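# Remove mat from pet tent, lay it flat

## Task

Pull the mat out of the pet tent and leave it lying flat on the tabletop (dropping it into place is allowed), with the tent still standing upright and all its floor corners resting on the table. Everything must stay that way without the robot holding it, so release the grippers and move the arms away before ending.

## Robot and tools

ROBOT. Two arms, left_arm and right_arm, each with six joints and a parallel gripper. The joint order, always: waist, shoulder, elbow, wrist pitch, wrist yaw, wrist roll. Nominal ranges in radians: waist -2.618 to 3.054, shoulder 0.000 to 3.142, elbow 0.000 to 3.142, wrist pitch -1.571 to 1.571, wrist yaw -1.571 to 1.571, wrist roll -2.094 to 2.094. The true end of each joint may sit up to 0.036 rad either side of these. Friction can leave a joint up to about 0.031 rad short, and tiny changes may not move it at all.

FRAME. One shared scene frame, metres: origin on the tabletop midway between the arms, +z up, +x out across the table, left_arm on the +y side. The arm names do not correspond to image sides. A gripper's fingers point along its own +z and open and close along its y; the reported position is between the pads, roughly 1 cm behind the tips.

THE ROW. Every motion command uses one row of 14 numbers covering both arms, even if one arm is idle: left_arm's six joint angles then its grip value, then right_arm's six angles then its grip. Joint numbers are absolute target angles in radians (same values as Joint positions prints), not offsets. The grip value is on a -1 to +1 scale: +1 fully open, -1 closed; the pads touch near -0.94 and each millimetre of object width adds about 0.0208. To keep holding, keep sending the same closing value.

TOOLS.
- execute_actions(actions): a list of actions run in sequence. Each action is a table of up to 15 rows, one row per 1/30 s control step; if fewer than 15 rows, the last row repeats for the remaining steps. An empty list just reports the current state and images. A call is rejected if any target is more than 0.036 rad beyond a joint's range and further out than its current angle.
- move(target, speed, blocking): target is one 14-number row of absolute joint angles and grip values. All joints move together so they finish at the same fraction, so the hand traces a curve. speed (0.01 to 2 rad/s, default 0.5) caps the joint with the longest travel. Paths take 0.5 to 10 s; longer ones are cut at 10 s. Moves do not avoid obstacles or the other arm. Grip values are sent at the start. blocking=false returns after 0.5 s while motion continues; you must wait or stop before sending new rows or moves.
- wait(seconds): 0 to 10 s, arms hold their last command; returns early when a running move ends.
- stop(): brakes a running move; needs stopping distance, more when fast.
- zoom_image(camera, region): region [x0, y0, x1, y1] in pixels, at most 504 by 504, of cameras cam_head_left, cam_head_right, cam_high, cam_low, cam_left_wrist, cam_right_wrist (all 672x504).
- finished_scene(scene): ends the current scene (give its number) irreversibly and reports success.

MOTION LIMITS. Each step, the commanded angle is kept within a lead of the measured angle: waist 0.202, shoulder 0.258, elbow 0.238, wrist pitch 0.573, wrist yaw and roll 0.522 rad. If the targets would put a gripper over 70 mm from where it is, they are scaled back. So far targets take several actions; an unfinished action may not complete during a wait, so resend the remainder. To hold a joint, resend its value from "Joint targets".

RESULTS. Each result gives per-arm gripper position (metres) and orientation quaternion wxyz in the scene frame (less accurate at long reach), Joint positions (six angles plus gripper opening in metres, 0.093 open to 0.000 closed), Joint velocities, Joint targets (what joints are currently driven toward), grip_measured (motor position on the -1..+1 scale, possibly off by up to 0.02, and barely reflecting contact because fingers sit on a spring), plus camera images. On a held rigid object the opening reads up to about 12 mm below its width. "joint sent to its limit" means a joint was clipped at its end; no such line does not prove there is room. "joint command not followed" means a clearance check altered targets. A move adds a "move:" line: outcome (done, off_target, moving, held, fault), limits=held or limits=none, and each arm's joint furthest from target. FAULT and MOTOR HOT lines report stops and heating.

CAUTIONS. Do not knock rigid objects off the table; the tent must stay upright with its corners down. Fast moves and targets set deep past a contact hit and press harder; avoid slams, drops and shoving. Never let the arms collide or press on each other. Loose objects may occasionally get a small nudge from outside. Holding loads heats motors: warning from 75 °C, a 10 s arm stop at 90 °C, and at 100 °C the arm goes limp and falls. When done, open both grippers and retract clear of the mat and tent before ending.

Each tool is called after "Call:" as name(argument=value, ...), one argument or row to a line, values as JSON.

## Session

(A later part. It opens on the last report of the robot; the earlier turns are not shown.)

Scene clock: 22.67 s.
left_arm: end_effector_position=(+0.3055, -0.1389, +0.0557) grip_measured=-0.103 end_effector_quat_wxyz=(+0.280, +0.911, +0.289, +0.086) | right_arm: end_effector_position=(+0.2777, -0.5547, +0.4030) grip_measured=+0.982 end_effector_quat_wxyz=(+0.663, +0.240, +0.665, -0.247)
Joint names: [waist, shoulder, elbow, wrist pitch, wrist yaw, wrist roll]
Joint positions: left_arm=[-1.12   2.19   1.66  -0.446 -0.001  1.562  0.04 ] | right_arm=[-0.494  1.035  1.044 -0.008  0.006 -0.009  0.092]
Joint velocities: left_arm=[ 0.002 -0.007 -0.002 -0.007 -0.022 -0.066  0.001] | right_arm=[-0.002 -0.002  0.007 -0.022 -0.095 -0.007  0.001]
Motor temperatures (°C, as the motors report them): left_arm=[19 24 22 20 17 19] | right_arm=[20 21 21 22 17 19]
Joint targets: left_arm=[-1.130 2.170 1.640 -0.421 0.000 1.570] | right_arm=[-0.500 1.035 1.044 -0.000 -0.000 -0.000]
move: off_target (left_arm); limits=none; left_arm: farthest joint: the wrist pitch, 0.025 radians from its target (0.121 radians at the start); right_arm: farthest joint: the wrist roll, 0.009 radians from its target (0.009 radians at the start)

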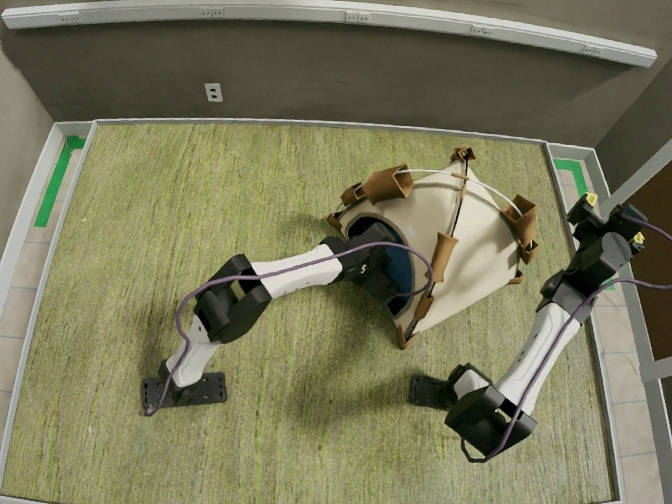

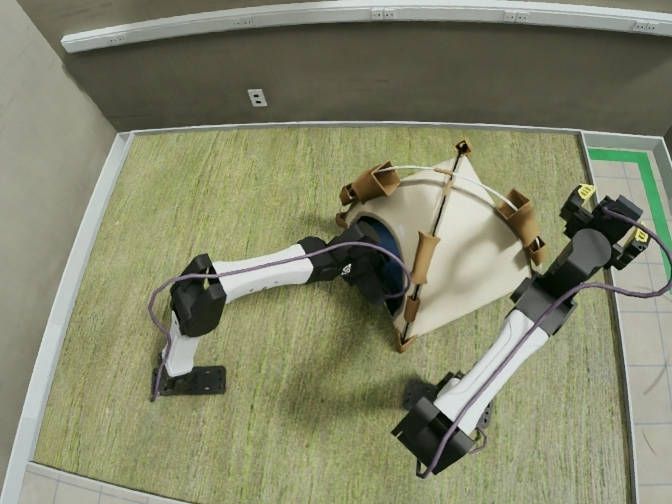

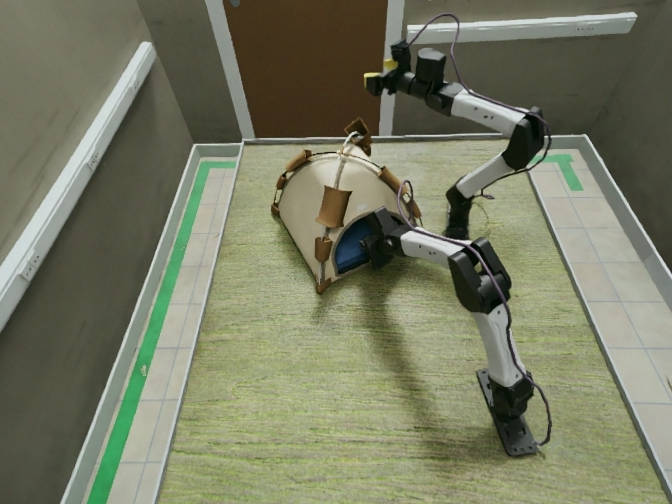

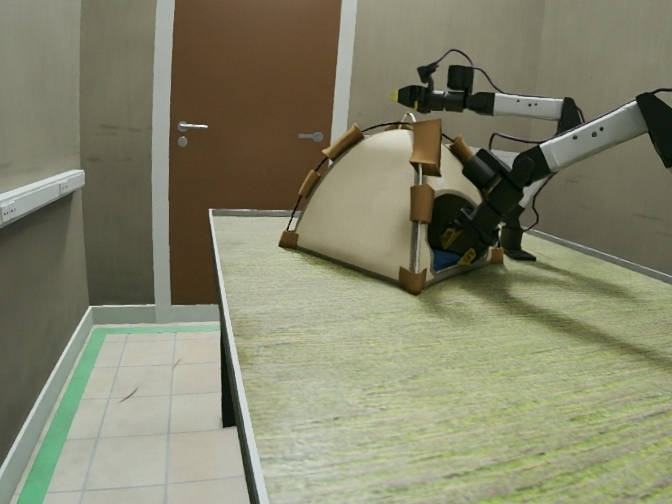

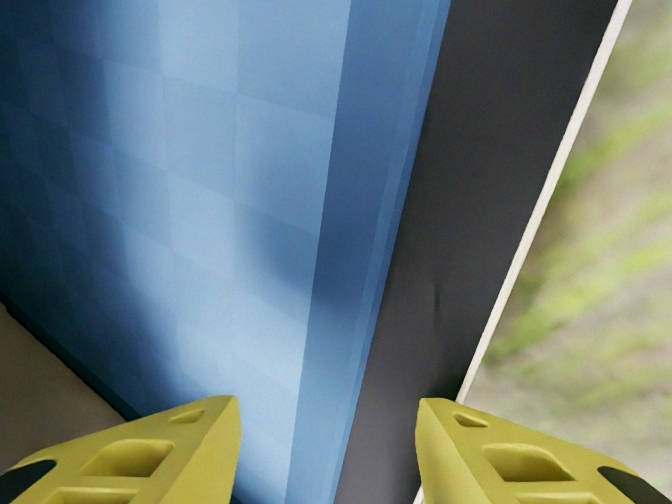

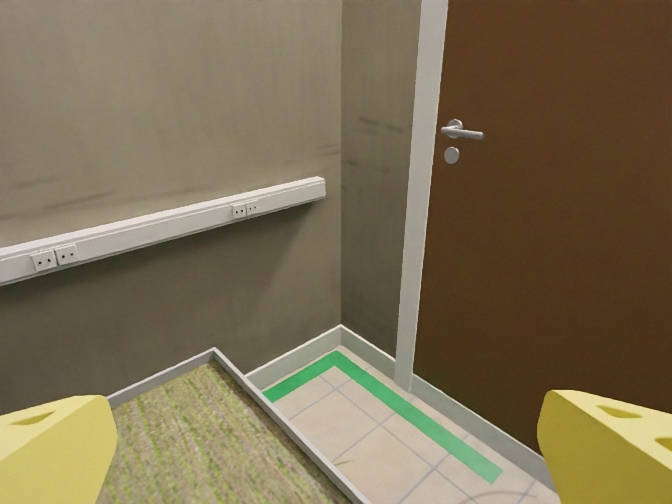

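Call:
move(
  target=[-1.13,2.23,1.74,-0.42,0,1.57,-0.1,-0.5,1.035,1.044,0,0,0,1],
  speed=0.2,
)

Call:
move(
  target=[-1.13,2.305,1.745,-0.40,0,1.57,-0.1,-0.5,1.035,1.044,0,0,0,1],
  speed=0.2,
)

Call:
zoom_image(
  camera="cam_low",
  region=[390,170,530,300],
)

Scene clock: 24.03 s.
left_arm: end_effector_position=(+0.3129, -0.1497, +0.0599) grip_measured=-0.103 end_effector_quat_wxyz=(+0.292, +0.908, +0.288, +0.090) | right_arm: end_effector_position=(+0.2777, -0.5547, +0.4030) grip_measured=+0.982 end_effector_quat_wxyz=(+0.663, +0.240, +0.665, -0.247)
Joint names: [waist, shoulder, elbow, wrist pitch, wrist yaw, wrist roll]
Joint positions: left_arm=[-1.12   2.221  1.713 -0.443 -0.001  1.562  0.04 ] | right_arm=[-0.494  1.035  1.044 -0.008  0.006 -0.009  0.092]
Joint velocities: left_arm=[ 0.002 -0.022  0.012 -0.051  0.095  0.051  0.   ] | right_arm=[ 0.012 -0.017 -0.002  0.022  0.081  0.022 -0.002]
Motor temperatures (°C, as the motors report them): left_arm=[19 24 23 20 17 19] | right_arm=[20 21 21 22 17 19]
Joint targets: left_arm=[-1.130 2.230 1.740 -0.420 0.000 1.570] | right_arm=[-0.500 1.035 1.044 0.000 0.000 0.000]
move: off_target (left_arm); limits=none; left_arm: farthest joint: the elbow, 0.027 radians from its target (0.080 radians at the start); right_arm: farthest joint: the wrist roll, 0.009 radians from its target (0.009 radians at the start)

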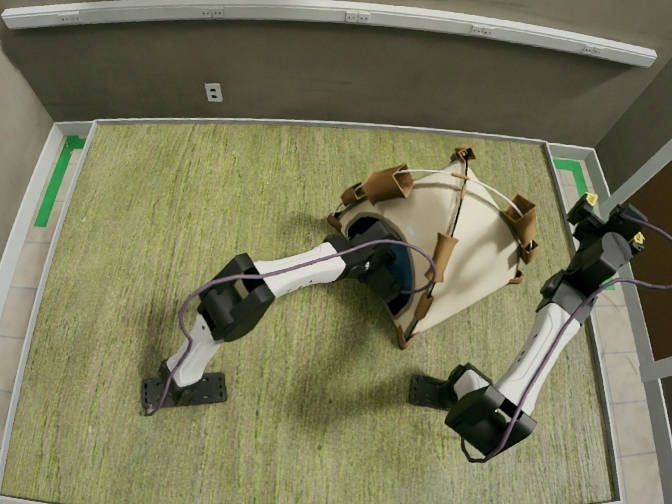

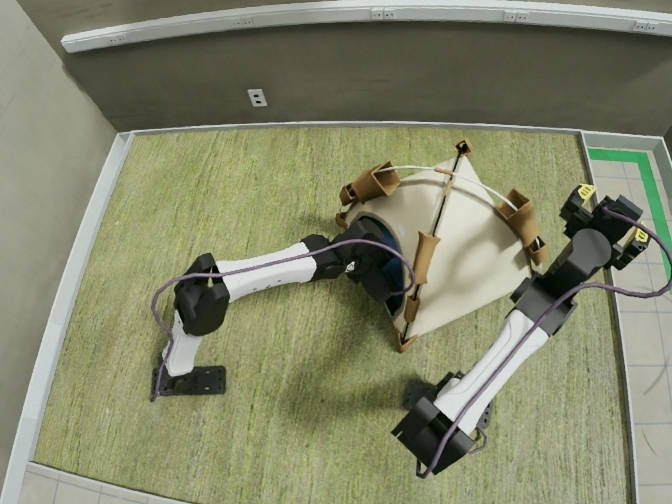

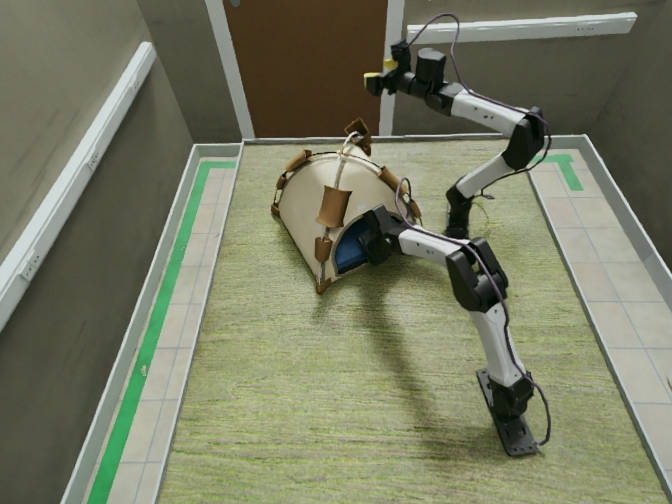

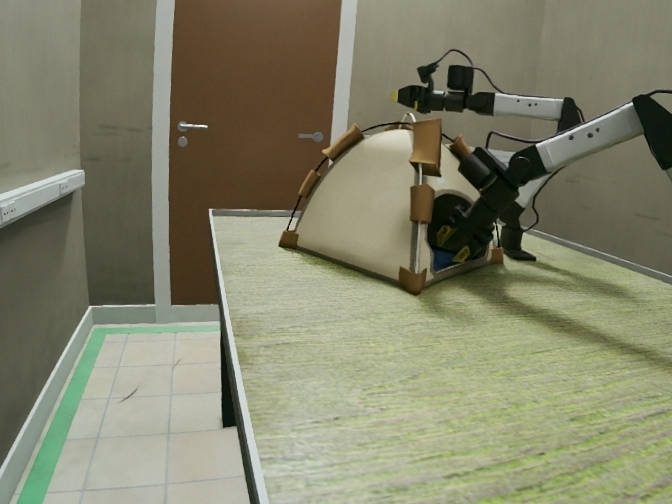

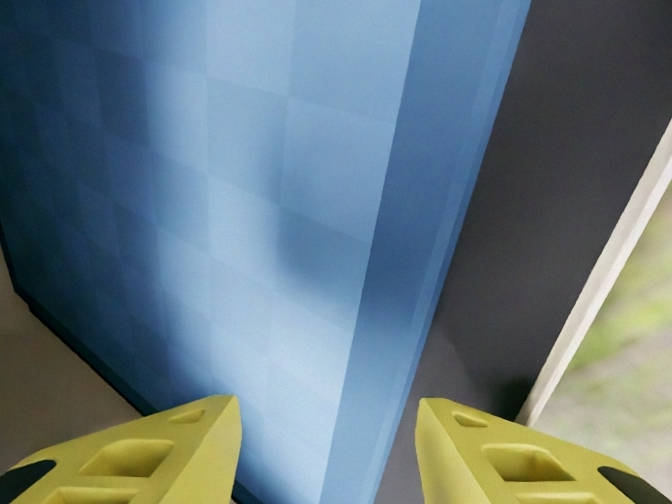

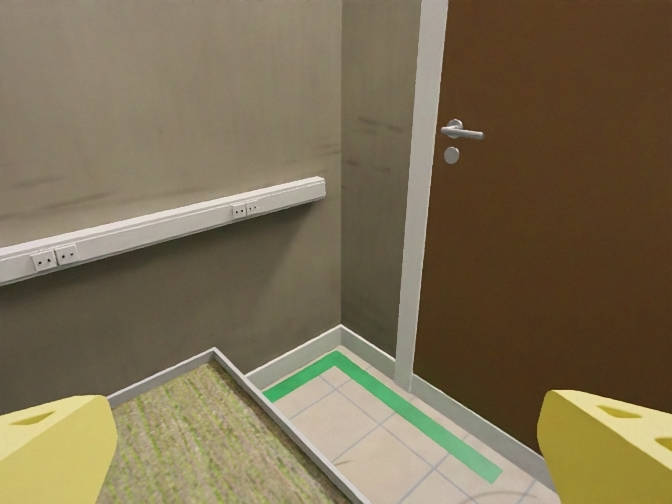

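Scene clock: 24.90 s.
left_arm: end_effector_position=(+0.3182, -0.1582, +0.0328) grip_measured=-0.103 end_effector_quat_wxyz=(+0.289, +0.909, +0.288, +0.089) | right_arm: end_effector_position=(+0.2777, -0.5547, +0.4030) grip_measured=+0.982 end_effector_quat_wxyz=(+0.663, +0.240, +0.665, -0.247)
Joint names: [waist, shoulder, elbow, wrist pitch, wrist yaw, wrist roll]
Joint positions: left_arm=[-1.121  2.296  1.732 -0.392 -0.     1.563  0.04 ] | right_arm=[-0.494  1.035  1.044 -0.008  0.006 -0.009  0.092]
Joint velocities: left_arm=[ 0.007  0.002 -0.002  0.007 -0.022  0.022 -0.002] | right_arm=[-0.007  0.007 -0.002  0.037 -0.066 -0.007  0.001]
Motor temperatures (°C, as the motors report them): left_arm=[19 25 23 20 17 19] | right_arm=[20 21 21 22 17 19]
Joint targets: left_arm=[-1.130 2.305 1.745 -0.400 -0.000 1.570] | right_arm=[-0.500 1.035 1.044 0.000 0.000 0.000]
move: done; limits=none; left_arm: farthest joint: the elbow, 0.013 radians from its target (0.032 radians at the start); right_arm: farthest joint: the wrist roll, 0.009 radians from its target (0.009 radians at the start)

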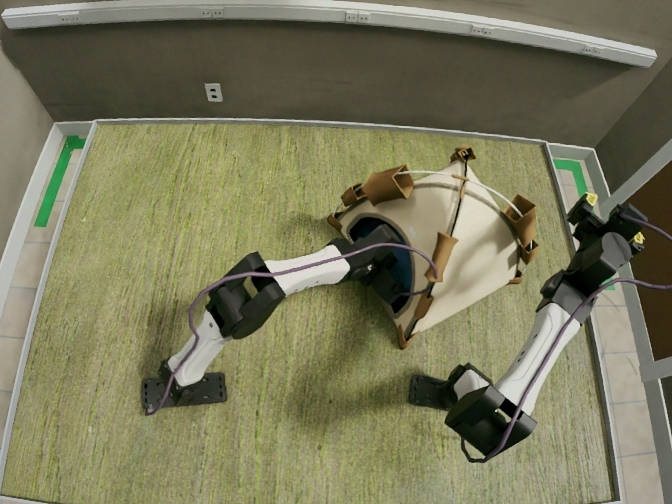

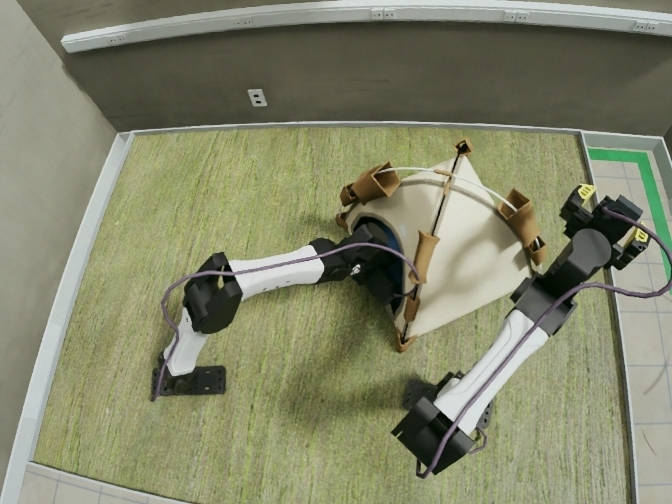

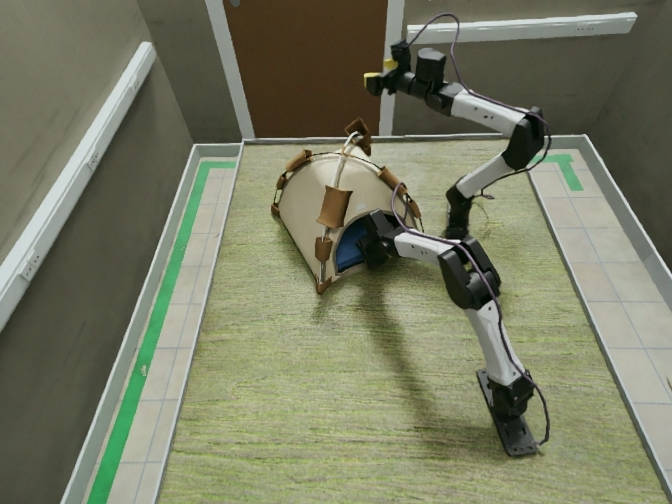

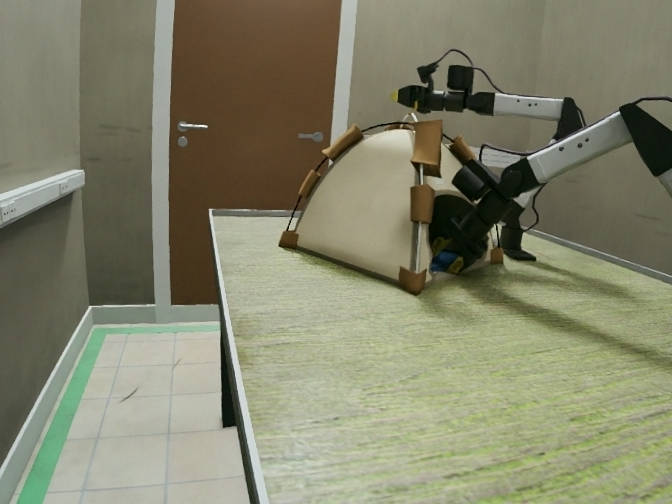

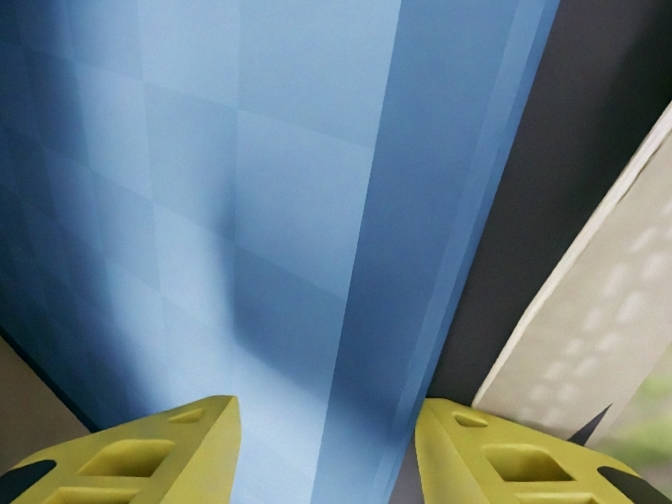

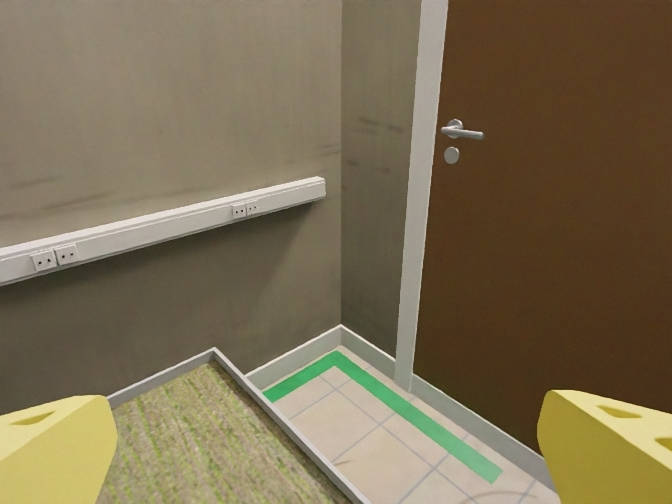

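Region (390, 170, 530, 300) of cam_low's 672x504 image, scaled by 3.600, with more detail than that image has; it fills the top 468 rows of this view, and the rest is white.

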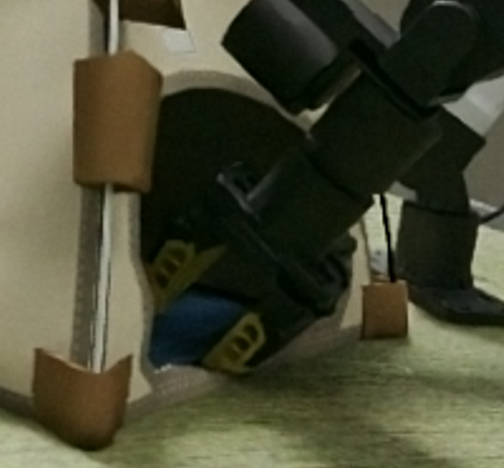

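Call:
move(
  target=[-1.13,2.33,1.745,-0.38,0,1.57,-0.1,-0.5,1.035,1.044,0,0,0,1],
  speed=0.1,
)

Call:
move(
  target=[-1.13,2.37,1.75,-0.21,0,1.57,-0.1,-0.5,1.035,1.044,0,0,0,1],
  speed=0.15,
)

Scene clock: 26.07 s.
left_arm: end_effector_position=(+0.3188, -0.1590, +0.0323) grip_measured=-0.103 end_effector_quat_wxyz=(+0.291, +0.908, +0.287, +0.090) | right_arm: end_effector_position=(+0.2777, -0.5547, +0.4030) grip_measured=+0.982 end_effector_quat_wxyz=(+0.663, +0.240, +0.665, -0.247)
Joint names: [waist, shoulder, elbow, wrist pitch, wrist yaw, wrist roll]
Joint positions: left_arm=[-1.121  2.298  1.732 -0.386 -0.     1.563  0.04 ] | right_arm=[-0.494  1.035  1.044 -0.008  0.006 -0.009  0.092]
Joint velocities: left_arm=[ 0.002  0.007  0.002 -0.066 -0.037  0.037 -0.001] | right_arm=[ 0.017 -0.002 -0.002  0.007 -0.007 -0.095 -0.001]
Motor temperatures (°C, as the motors report them): left_arm=[19 25 23 20 17 19] | right_arm=[20 21 21 23 17 19]
Joint targets: left_arm=[-1.130 2.330 1.745 -0.380 -0.000 1.570] | right_arm=[-0.500 1.035 1.044 0.000 -0.000 -0.000]
move: off_target (left_arm); limits=none; left_arm: farthest joint: the shoulder, 0.032 radians from its target (0.034 radians at the start); right_arm: farthest joint: the wrist roll, 0.009 radians from its target (0.009 radians at the start)

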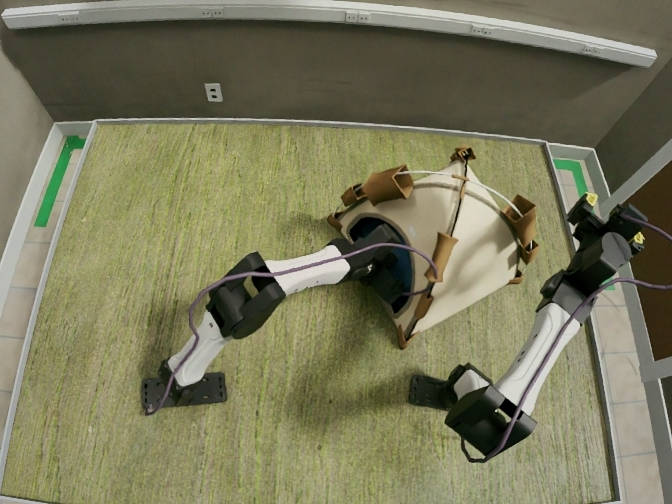

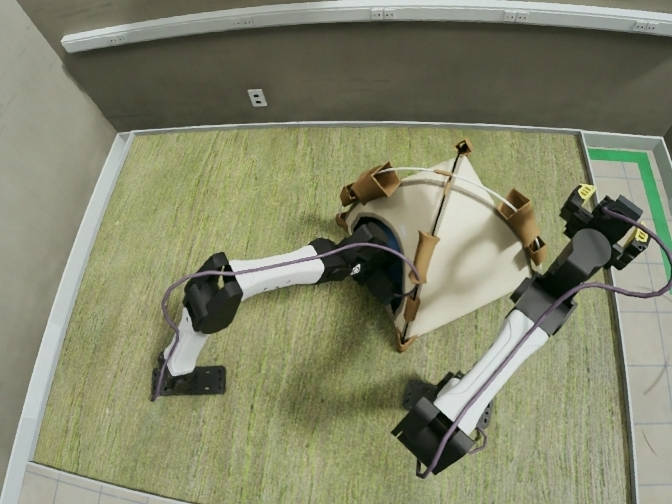

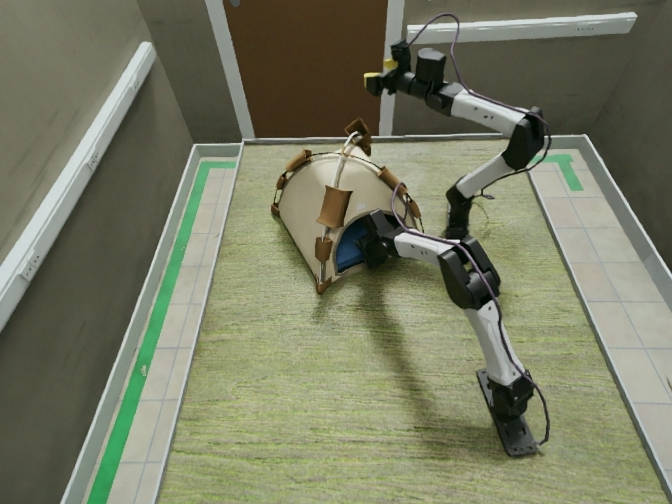

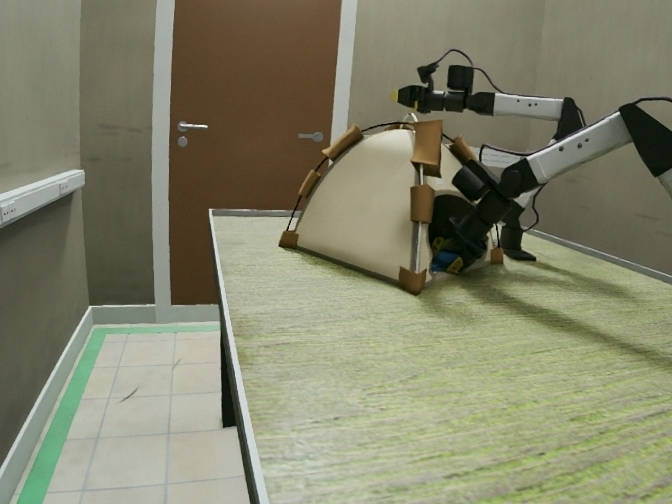

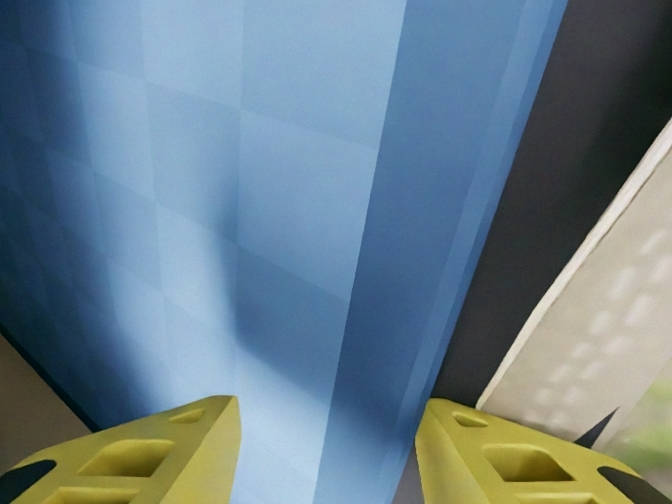

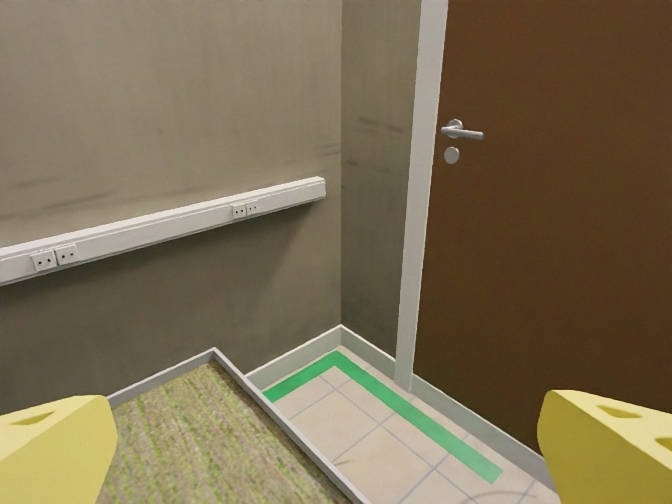

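Scene clock: 27.77 s.
left_arm: end_effector_position=(+0.3356, -0.1833, +0.0347) grip_measured=-0.103 end_effector_quat_wxyz=(+0.350, +0.887, +0.280, +0.108) | right_arm: end_effector_position=(+0.2777, -0.5547, +0.4030) grip_measured=+0.982 end_effector_quat_wxyz=(+0.663, +0.240, +0.665, -0.247)
Joint names: [waist, shoulder, elbow, wrist pitch, wrist yaw, wrist roll]
Joint positions: left_arm=[-1.121  2.341  1.732 -0.21  -0.     1.564  0.04 ] | right_arm=[-0.494  1.035  1.044 -0.008  0.006 -0.009  0.092]
Joint velocities: left_arm=[ 0.012  0.002  0.007 -0.066 -0.066  0.11  -0.001] | right_arm=[-0.002 -0.007 -0.002 -0.037  0.007 -0.037 -0.   ]
Motor temperatures (°C, as the motors report them): left_arm=[19 25 23 20 17 19] | right_arm=[20 21 22 23 17 19]
Joint targets: left_arm=[-1.130 2.370 1.750 -0.210 0.000 1.570] | right_arm=[-0.500 1.035 1.044 -0.000 0.000 -0.000]
move: off_target (left_arm); limits=none; left_arm: farthest joint: the shoulder, 0.029 radians from its target (0.072 radians at the start); right_arm: farthest joint: the wrist roll, 0.009 radians from its target (0.009 radians at the start)

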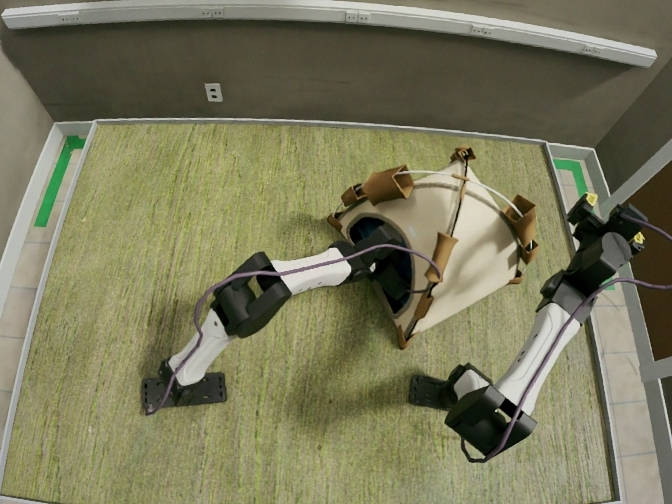

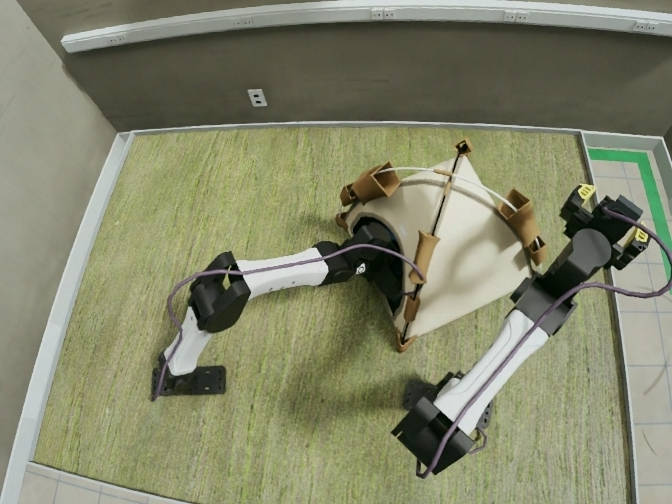

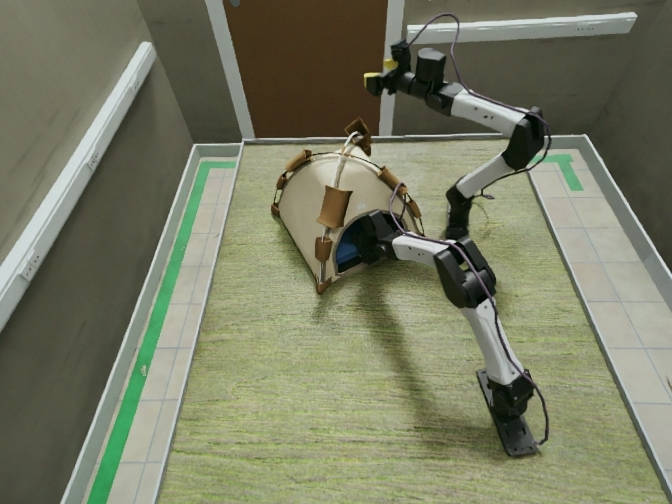

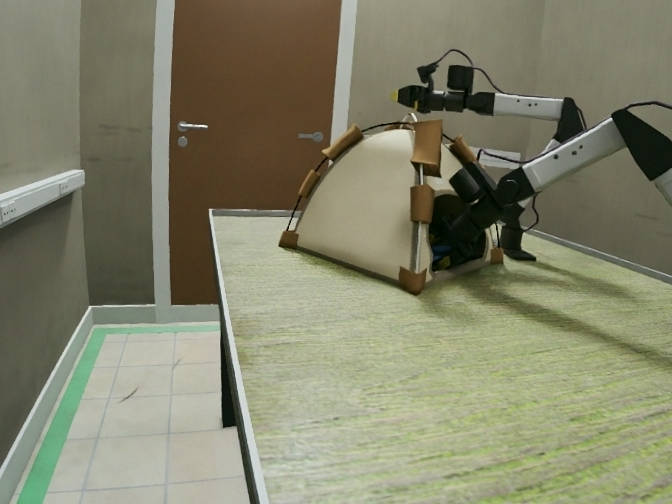

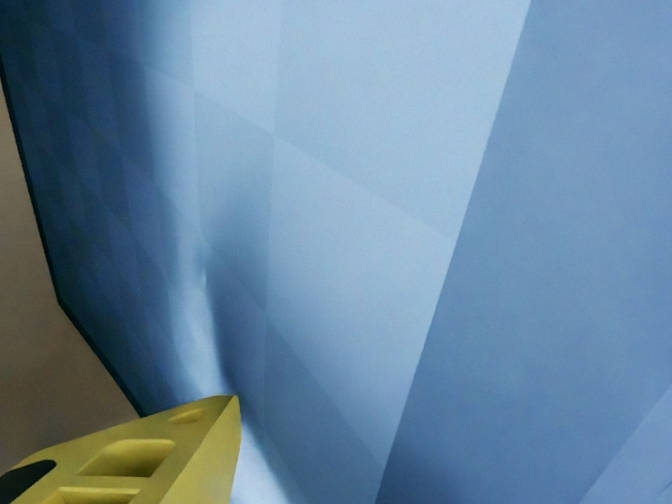

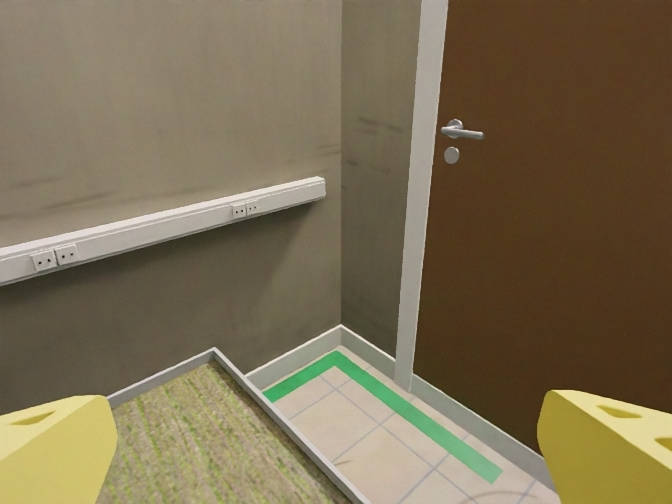

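Call:
move(
  target=[-1.13,2.34,1.75,-0.21,0,1.57,-1,-0.43,1.035,1.044,0,0,0,1],
)

Call:
move(
  target=[-1.13,2.08,1.43,-0.08,0,1.57,-1,-0.43,1.2,1.044,-1.2,0,0,1],
  speed=0.6,
)

Scene clock: 29.20 s.
left_arm: end_effector_position=(+0.3362, -0.1842, +0.0357) grip_measured=-0.960 end_effector_quat_wxyz=(+0.353, +0.886, +0.280, +0.109) | right_arm: end_effector_position=(+0.2909, -0.5380, +0.4030) grip_measured=+0.982 end_effector_quat_wxyz=(+0.670, +0.221, +0.671, -0.227)
Joint names: [waist, shoulder, elbow, wrist pitch, wrist yaw, wrist roll]
Joint positions: left_arm=[-1.121  2.341  1.732 -0.204 -0.     1.564  0.   ] | right_arm=[-0.437  1.035  1.044 -0.008  0.005 -0.009  0.092]
Joint velocities: left_arm=[-0.002  0.012 -0.002  0.007  0.007 -0.066  0.   ] | right_arm=[ 0.032 -0.022  0.007  0.051 -0.051  0.022 -0.   ]
Motor temperatures (°C, as the motors report them): left_arm=[19 26 23 20 17 19] | right_arm=[20 21 22 23 17 19]
Joint targets: left_arm=[-1.130 2.340 1.750 -0.210 0.000 1.570] | right_arm=[-0.430 1.035 1.044 -0.000 0.000 0.000]
move: done; limits=none; left_arm: farthest joint: the elbow, 0.018 radians from its target (0.018 radians at the start); right_arm: farthest joint: the wrist roll, 0.009 radians from its target (0.009 radians at the start)

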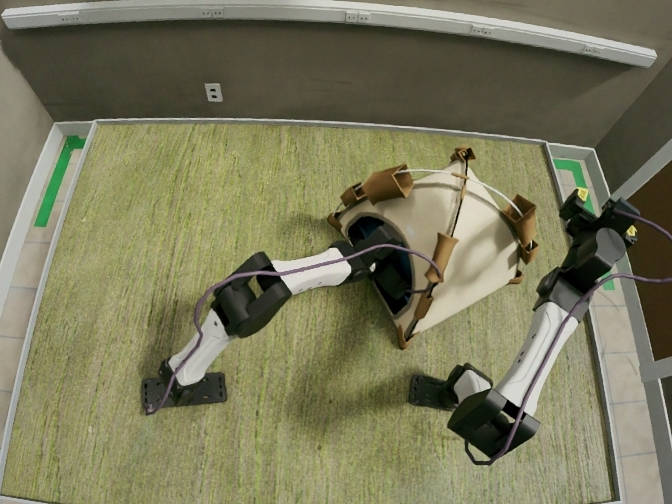

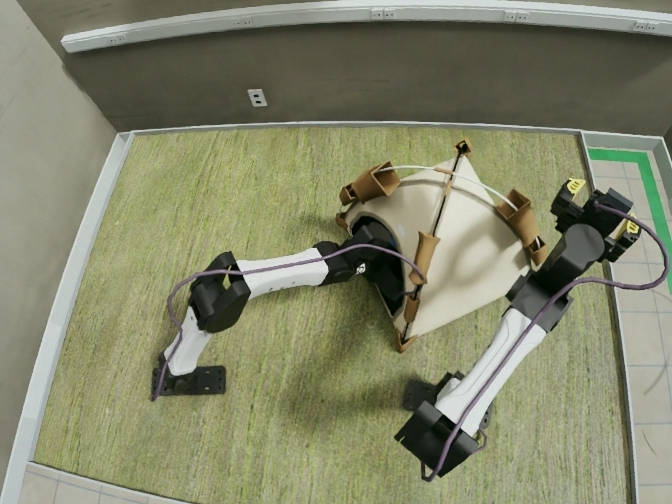

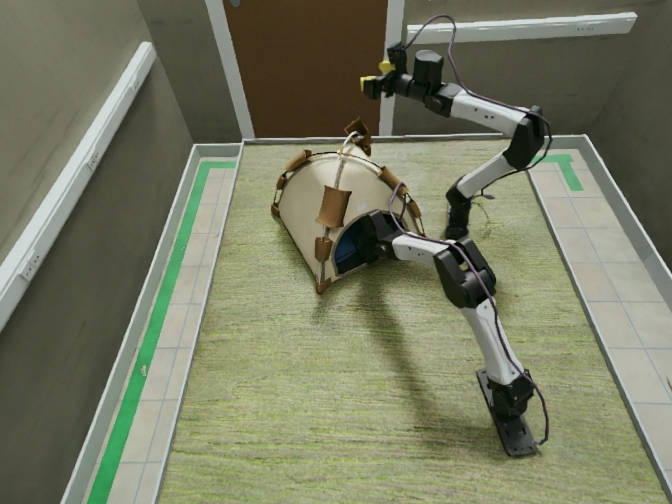

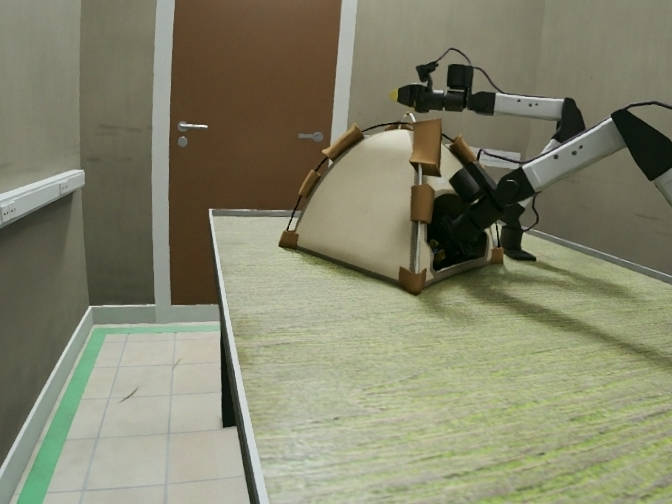

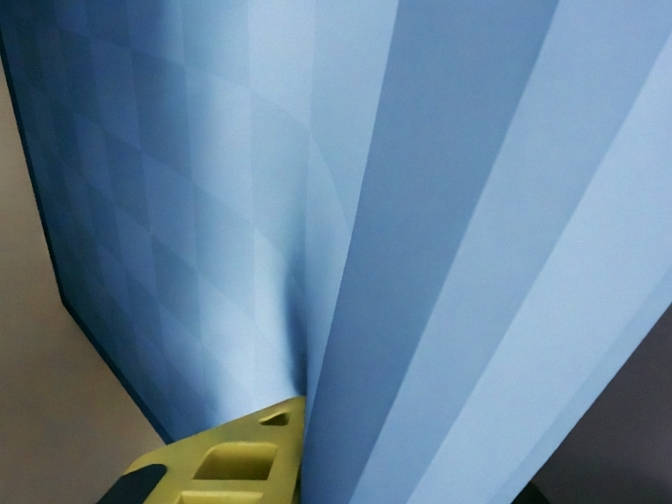

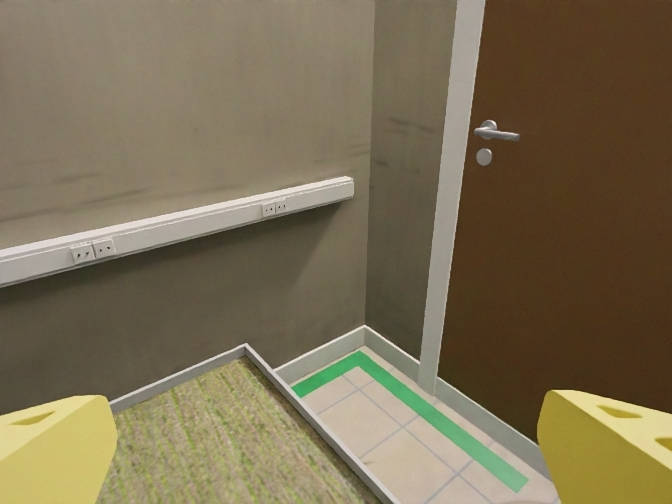

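Scene clock: 31.97 s.
left_arm: end_effector_position=(+0.3112, -0.1484, +0.0751) grip_measured=-0.960 end_effector_quat_wxyz=(+0.380, +0.875, +0.276, +0.117) | right_arm: end_effector_position=(+0.1764, -0.4528, +0.1488) grip_measured=+0.982 end_effector_quat_wxyz=(+0.116, +0.308, +0.943, -0.042)
Joint names: [waist, shoulder, elbow, wrist pitch, wrist yaw, wrist roll]
Joint positions: left_arm=[-1.121  2.101  1.452 -0.103  0.001  1.564  0.   ] | right_arm=[-0.437  1.18   1.044 -1.189  0.005 -0.009  0.092]
Joint velocities: left_arm=[ 0.012  0.002 -0.012  0.051 -0.007  0.037  0.   ] | right_arm=[-0.012  0.002 -0.002  0.007  0.007 -0.007 -0.   ]
Motor temperatures (°C, as the motors report them): left_arm=[19 27 23 20 17 19] | right_arm=[20 21 22 23 17 19]
Joint targets: left_arm=[-1.130 2.080 1.430 -0.080 0.000 1.570] | right_arm=[-0.430 1.200 1.044 -1.200 -0.000 0.000]
move: off_target (left_arm); limits=none; left_arm: farthest joint: the wrist pitch, 0.023 radians from its target (0.124 radians at the start); right_arm: farthest joint: the shoulder, 0.020 radians from its target (0.165 radians at the start)

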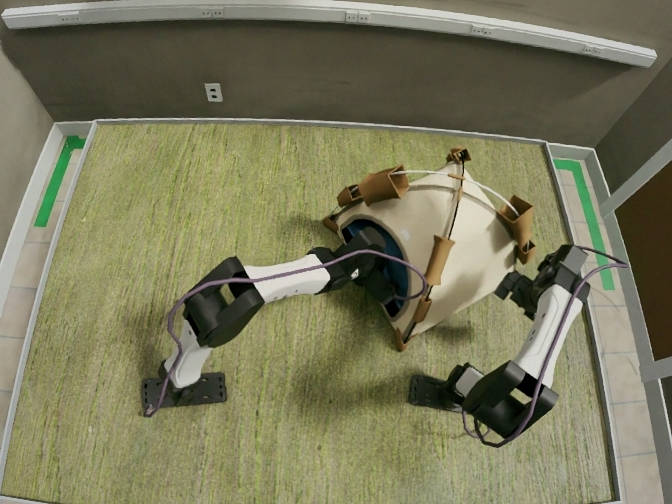

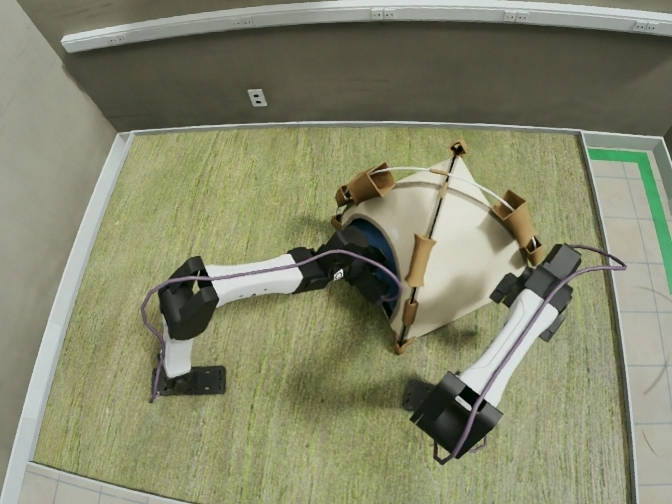

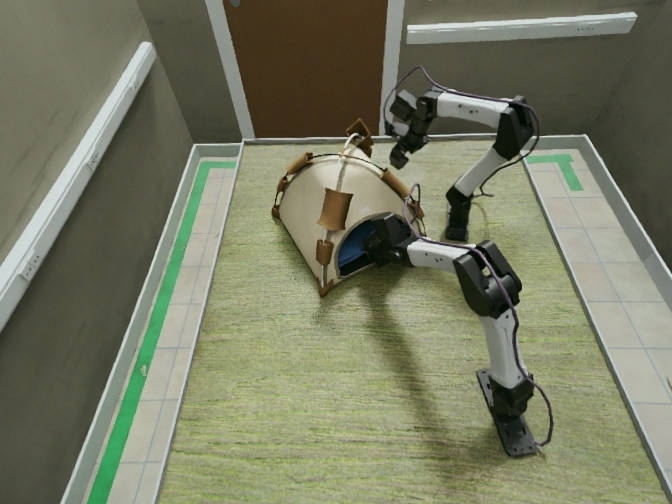

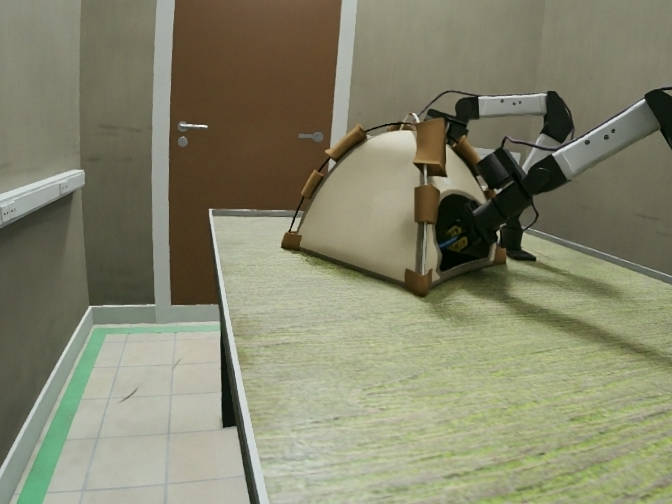

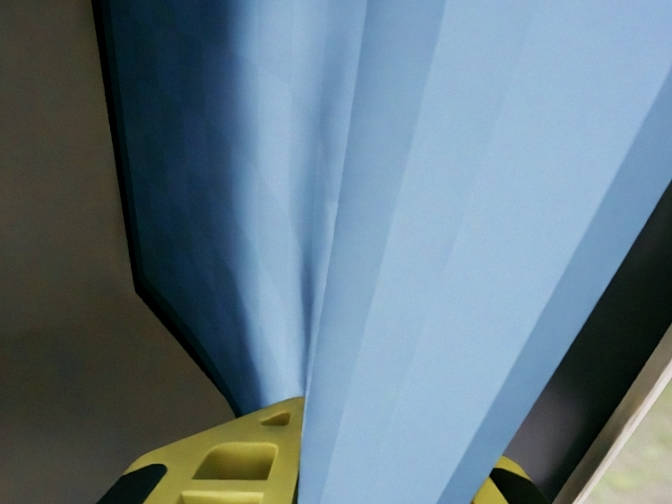

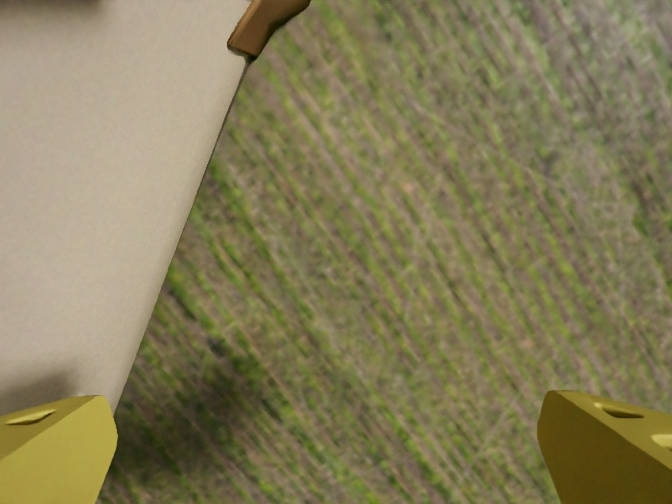

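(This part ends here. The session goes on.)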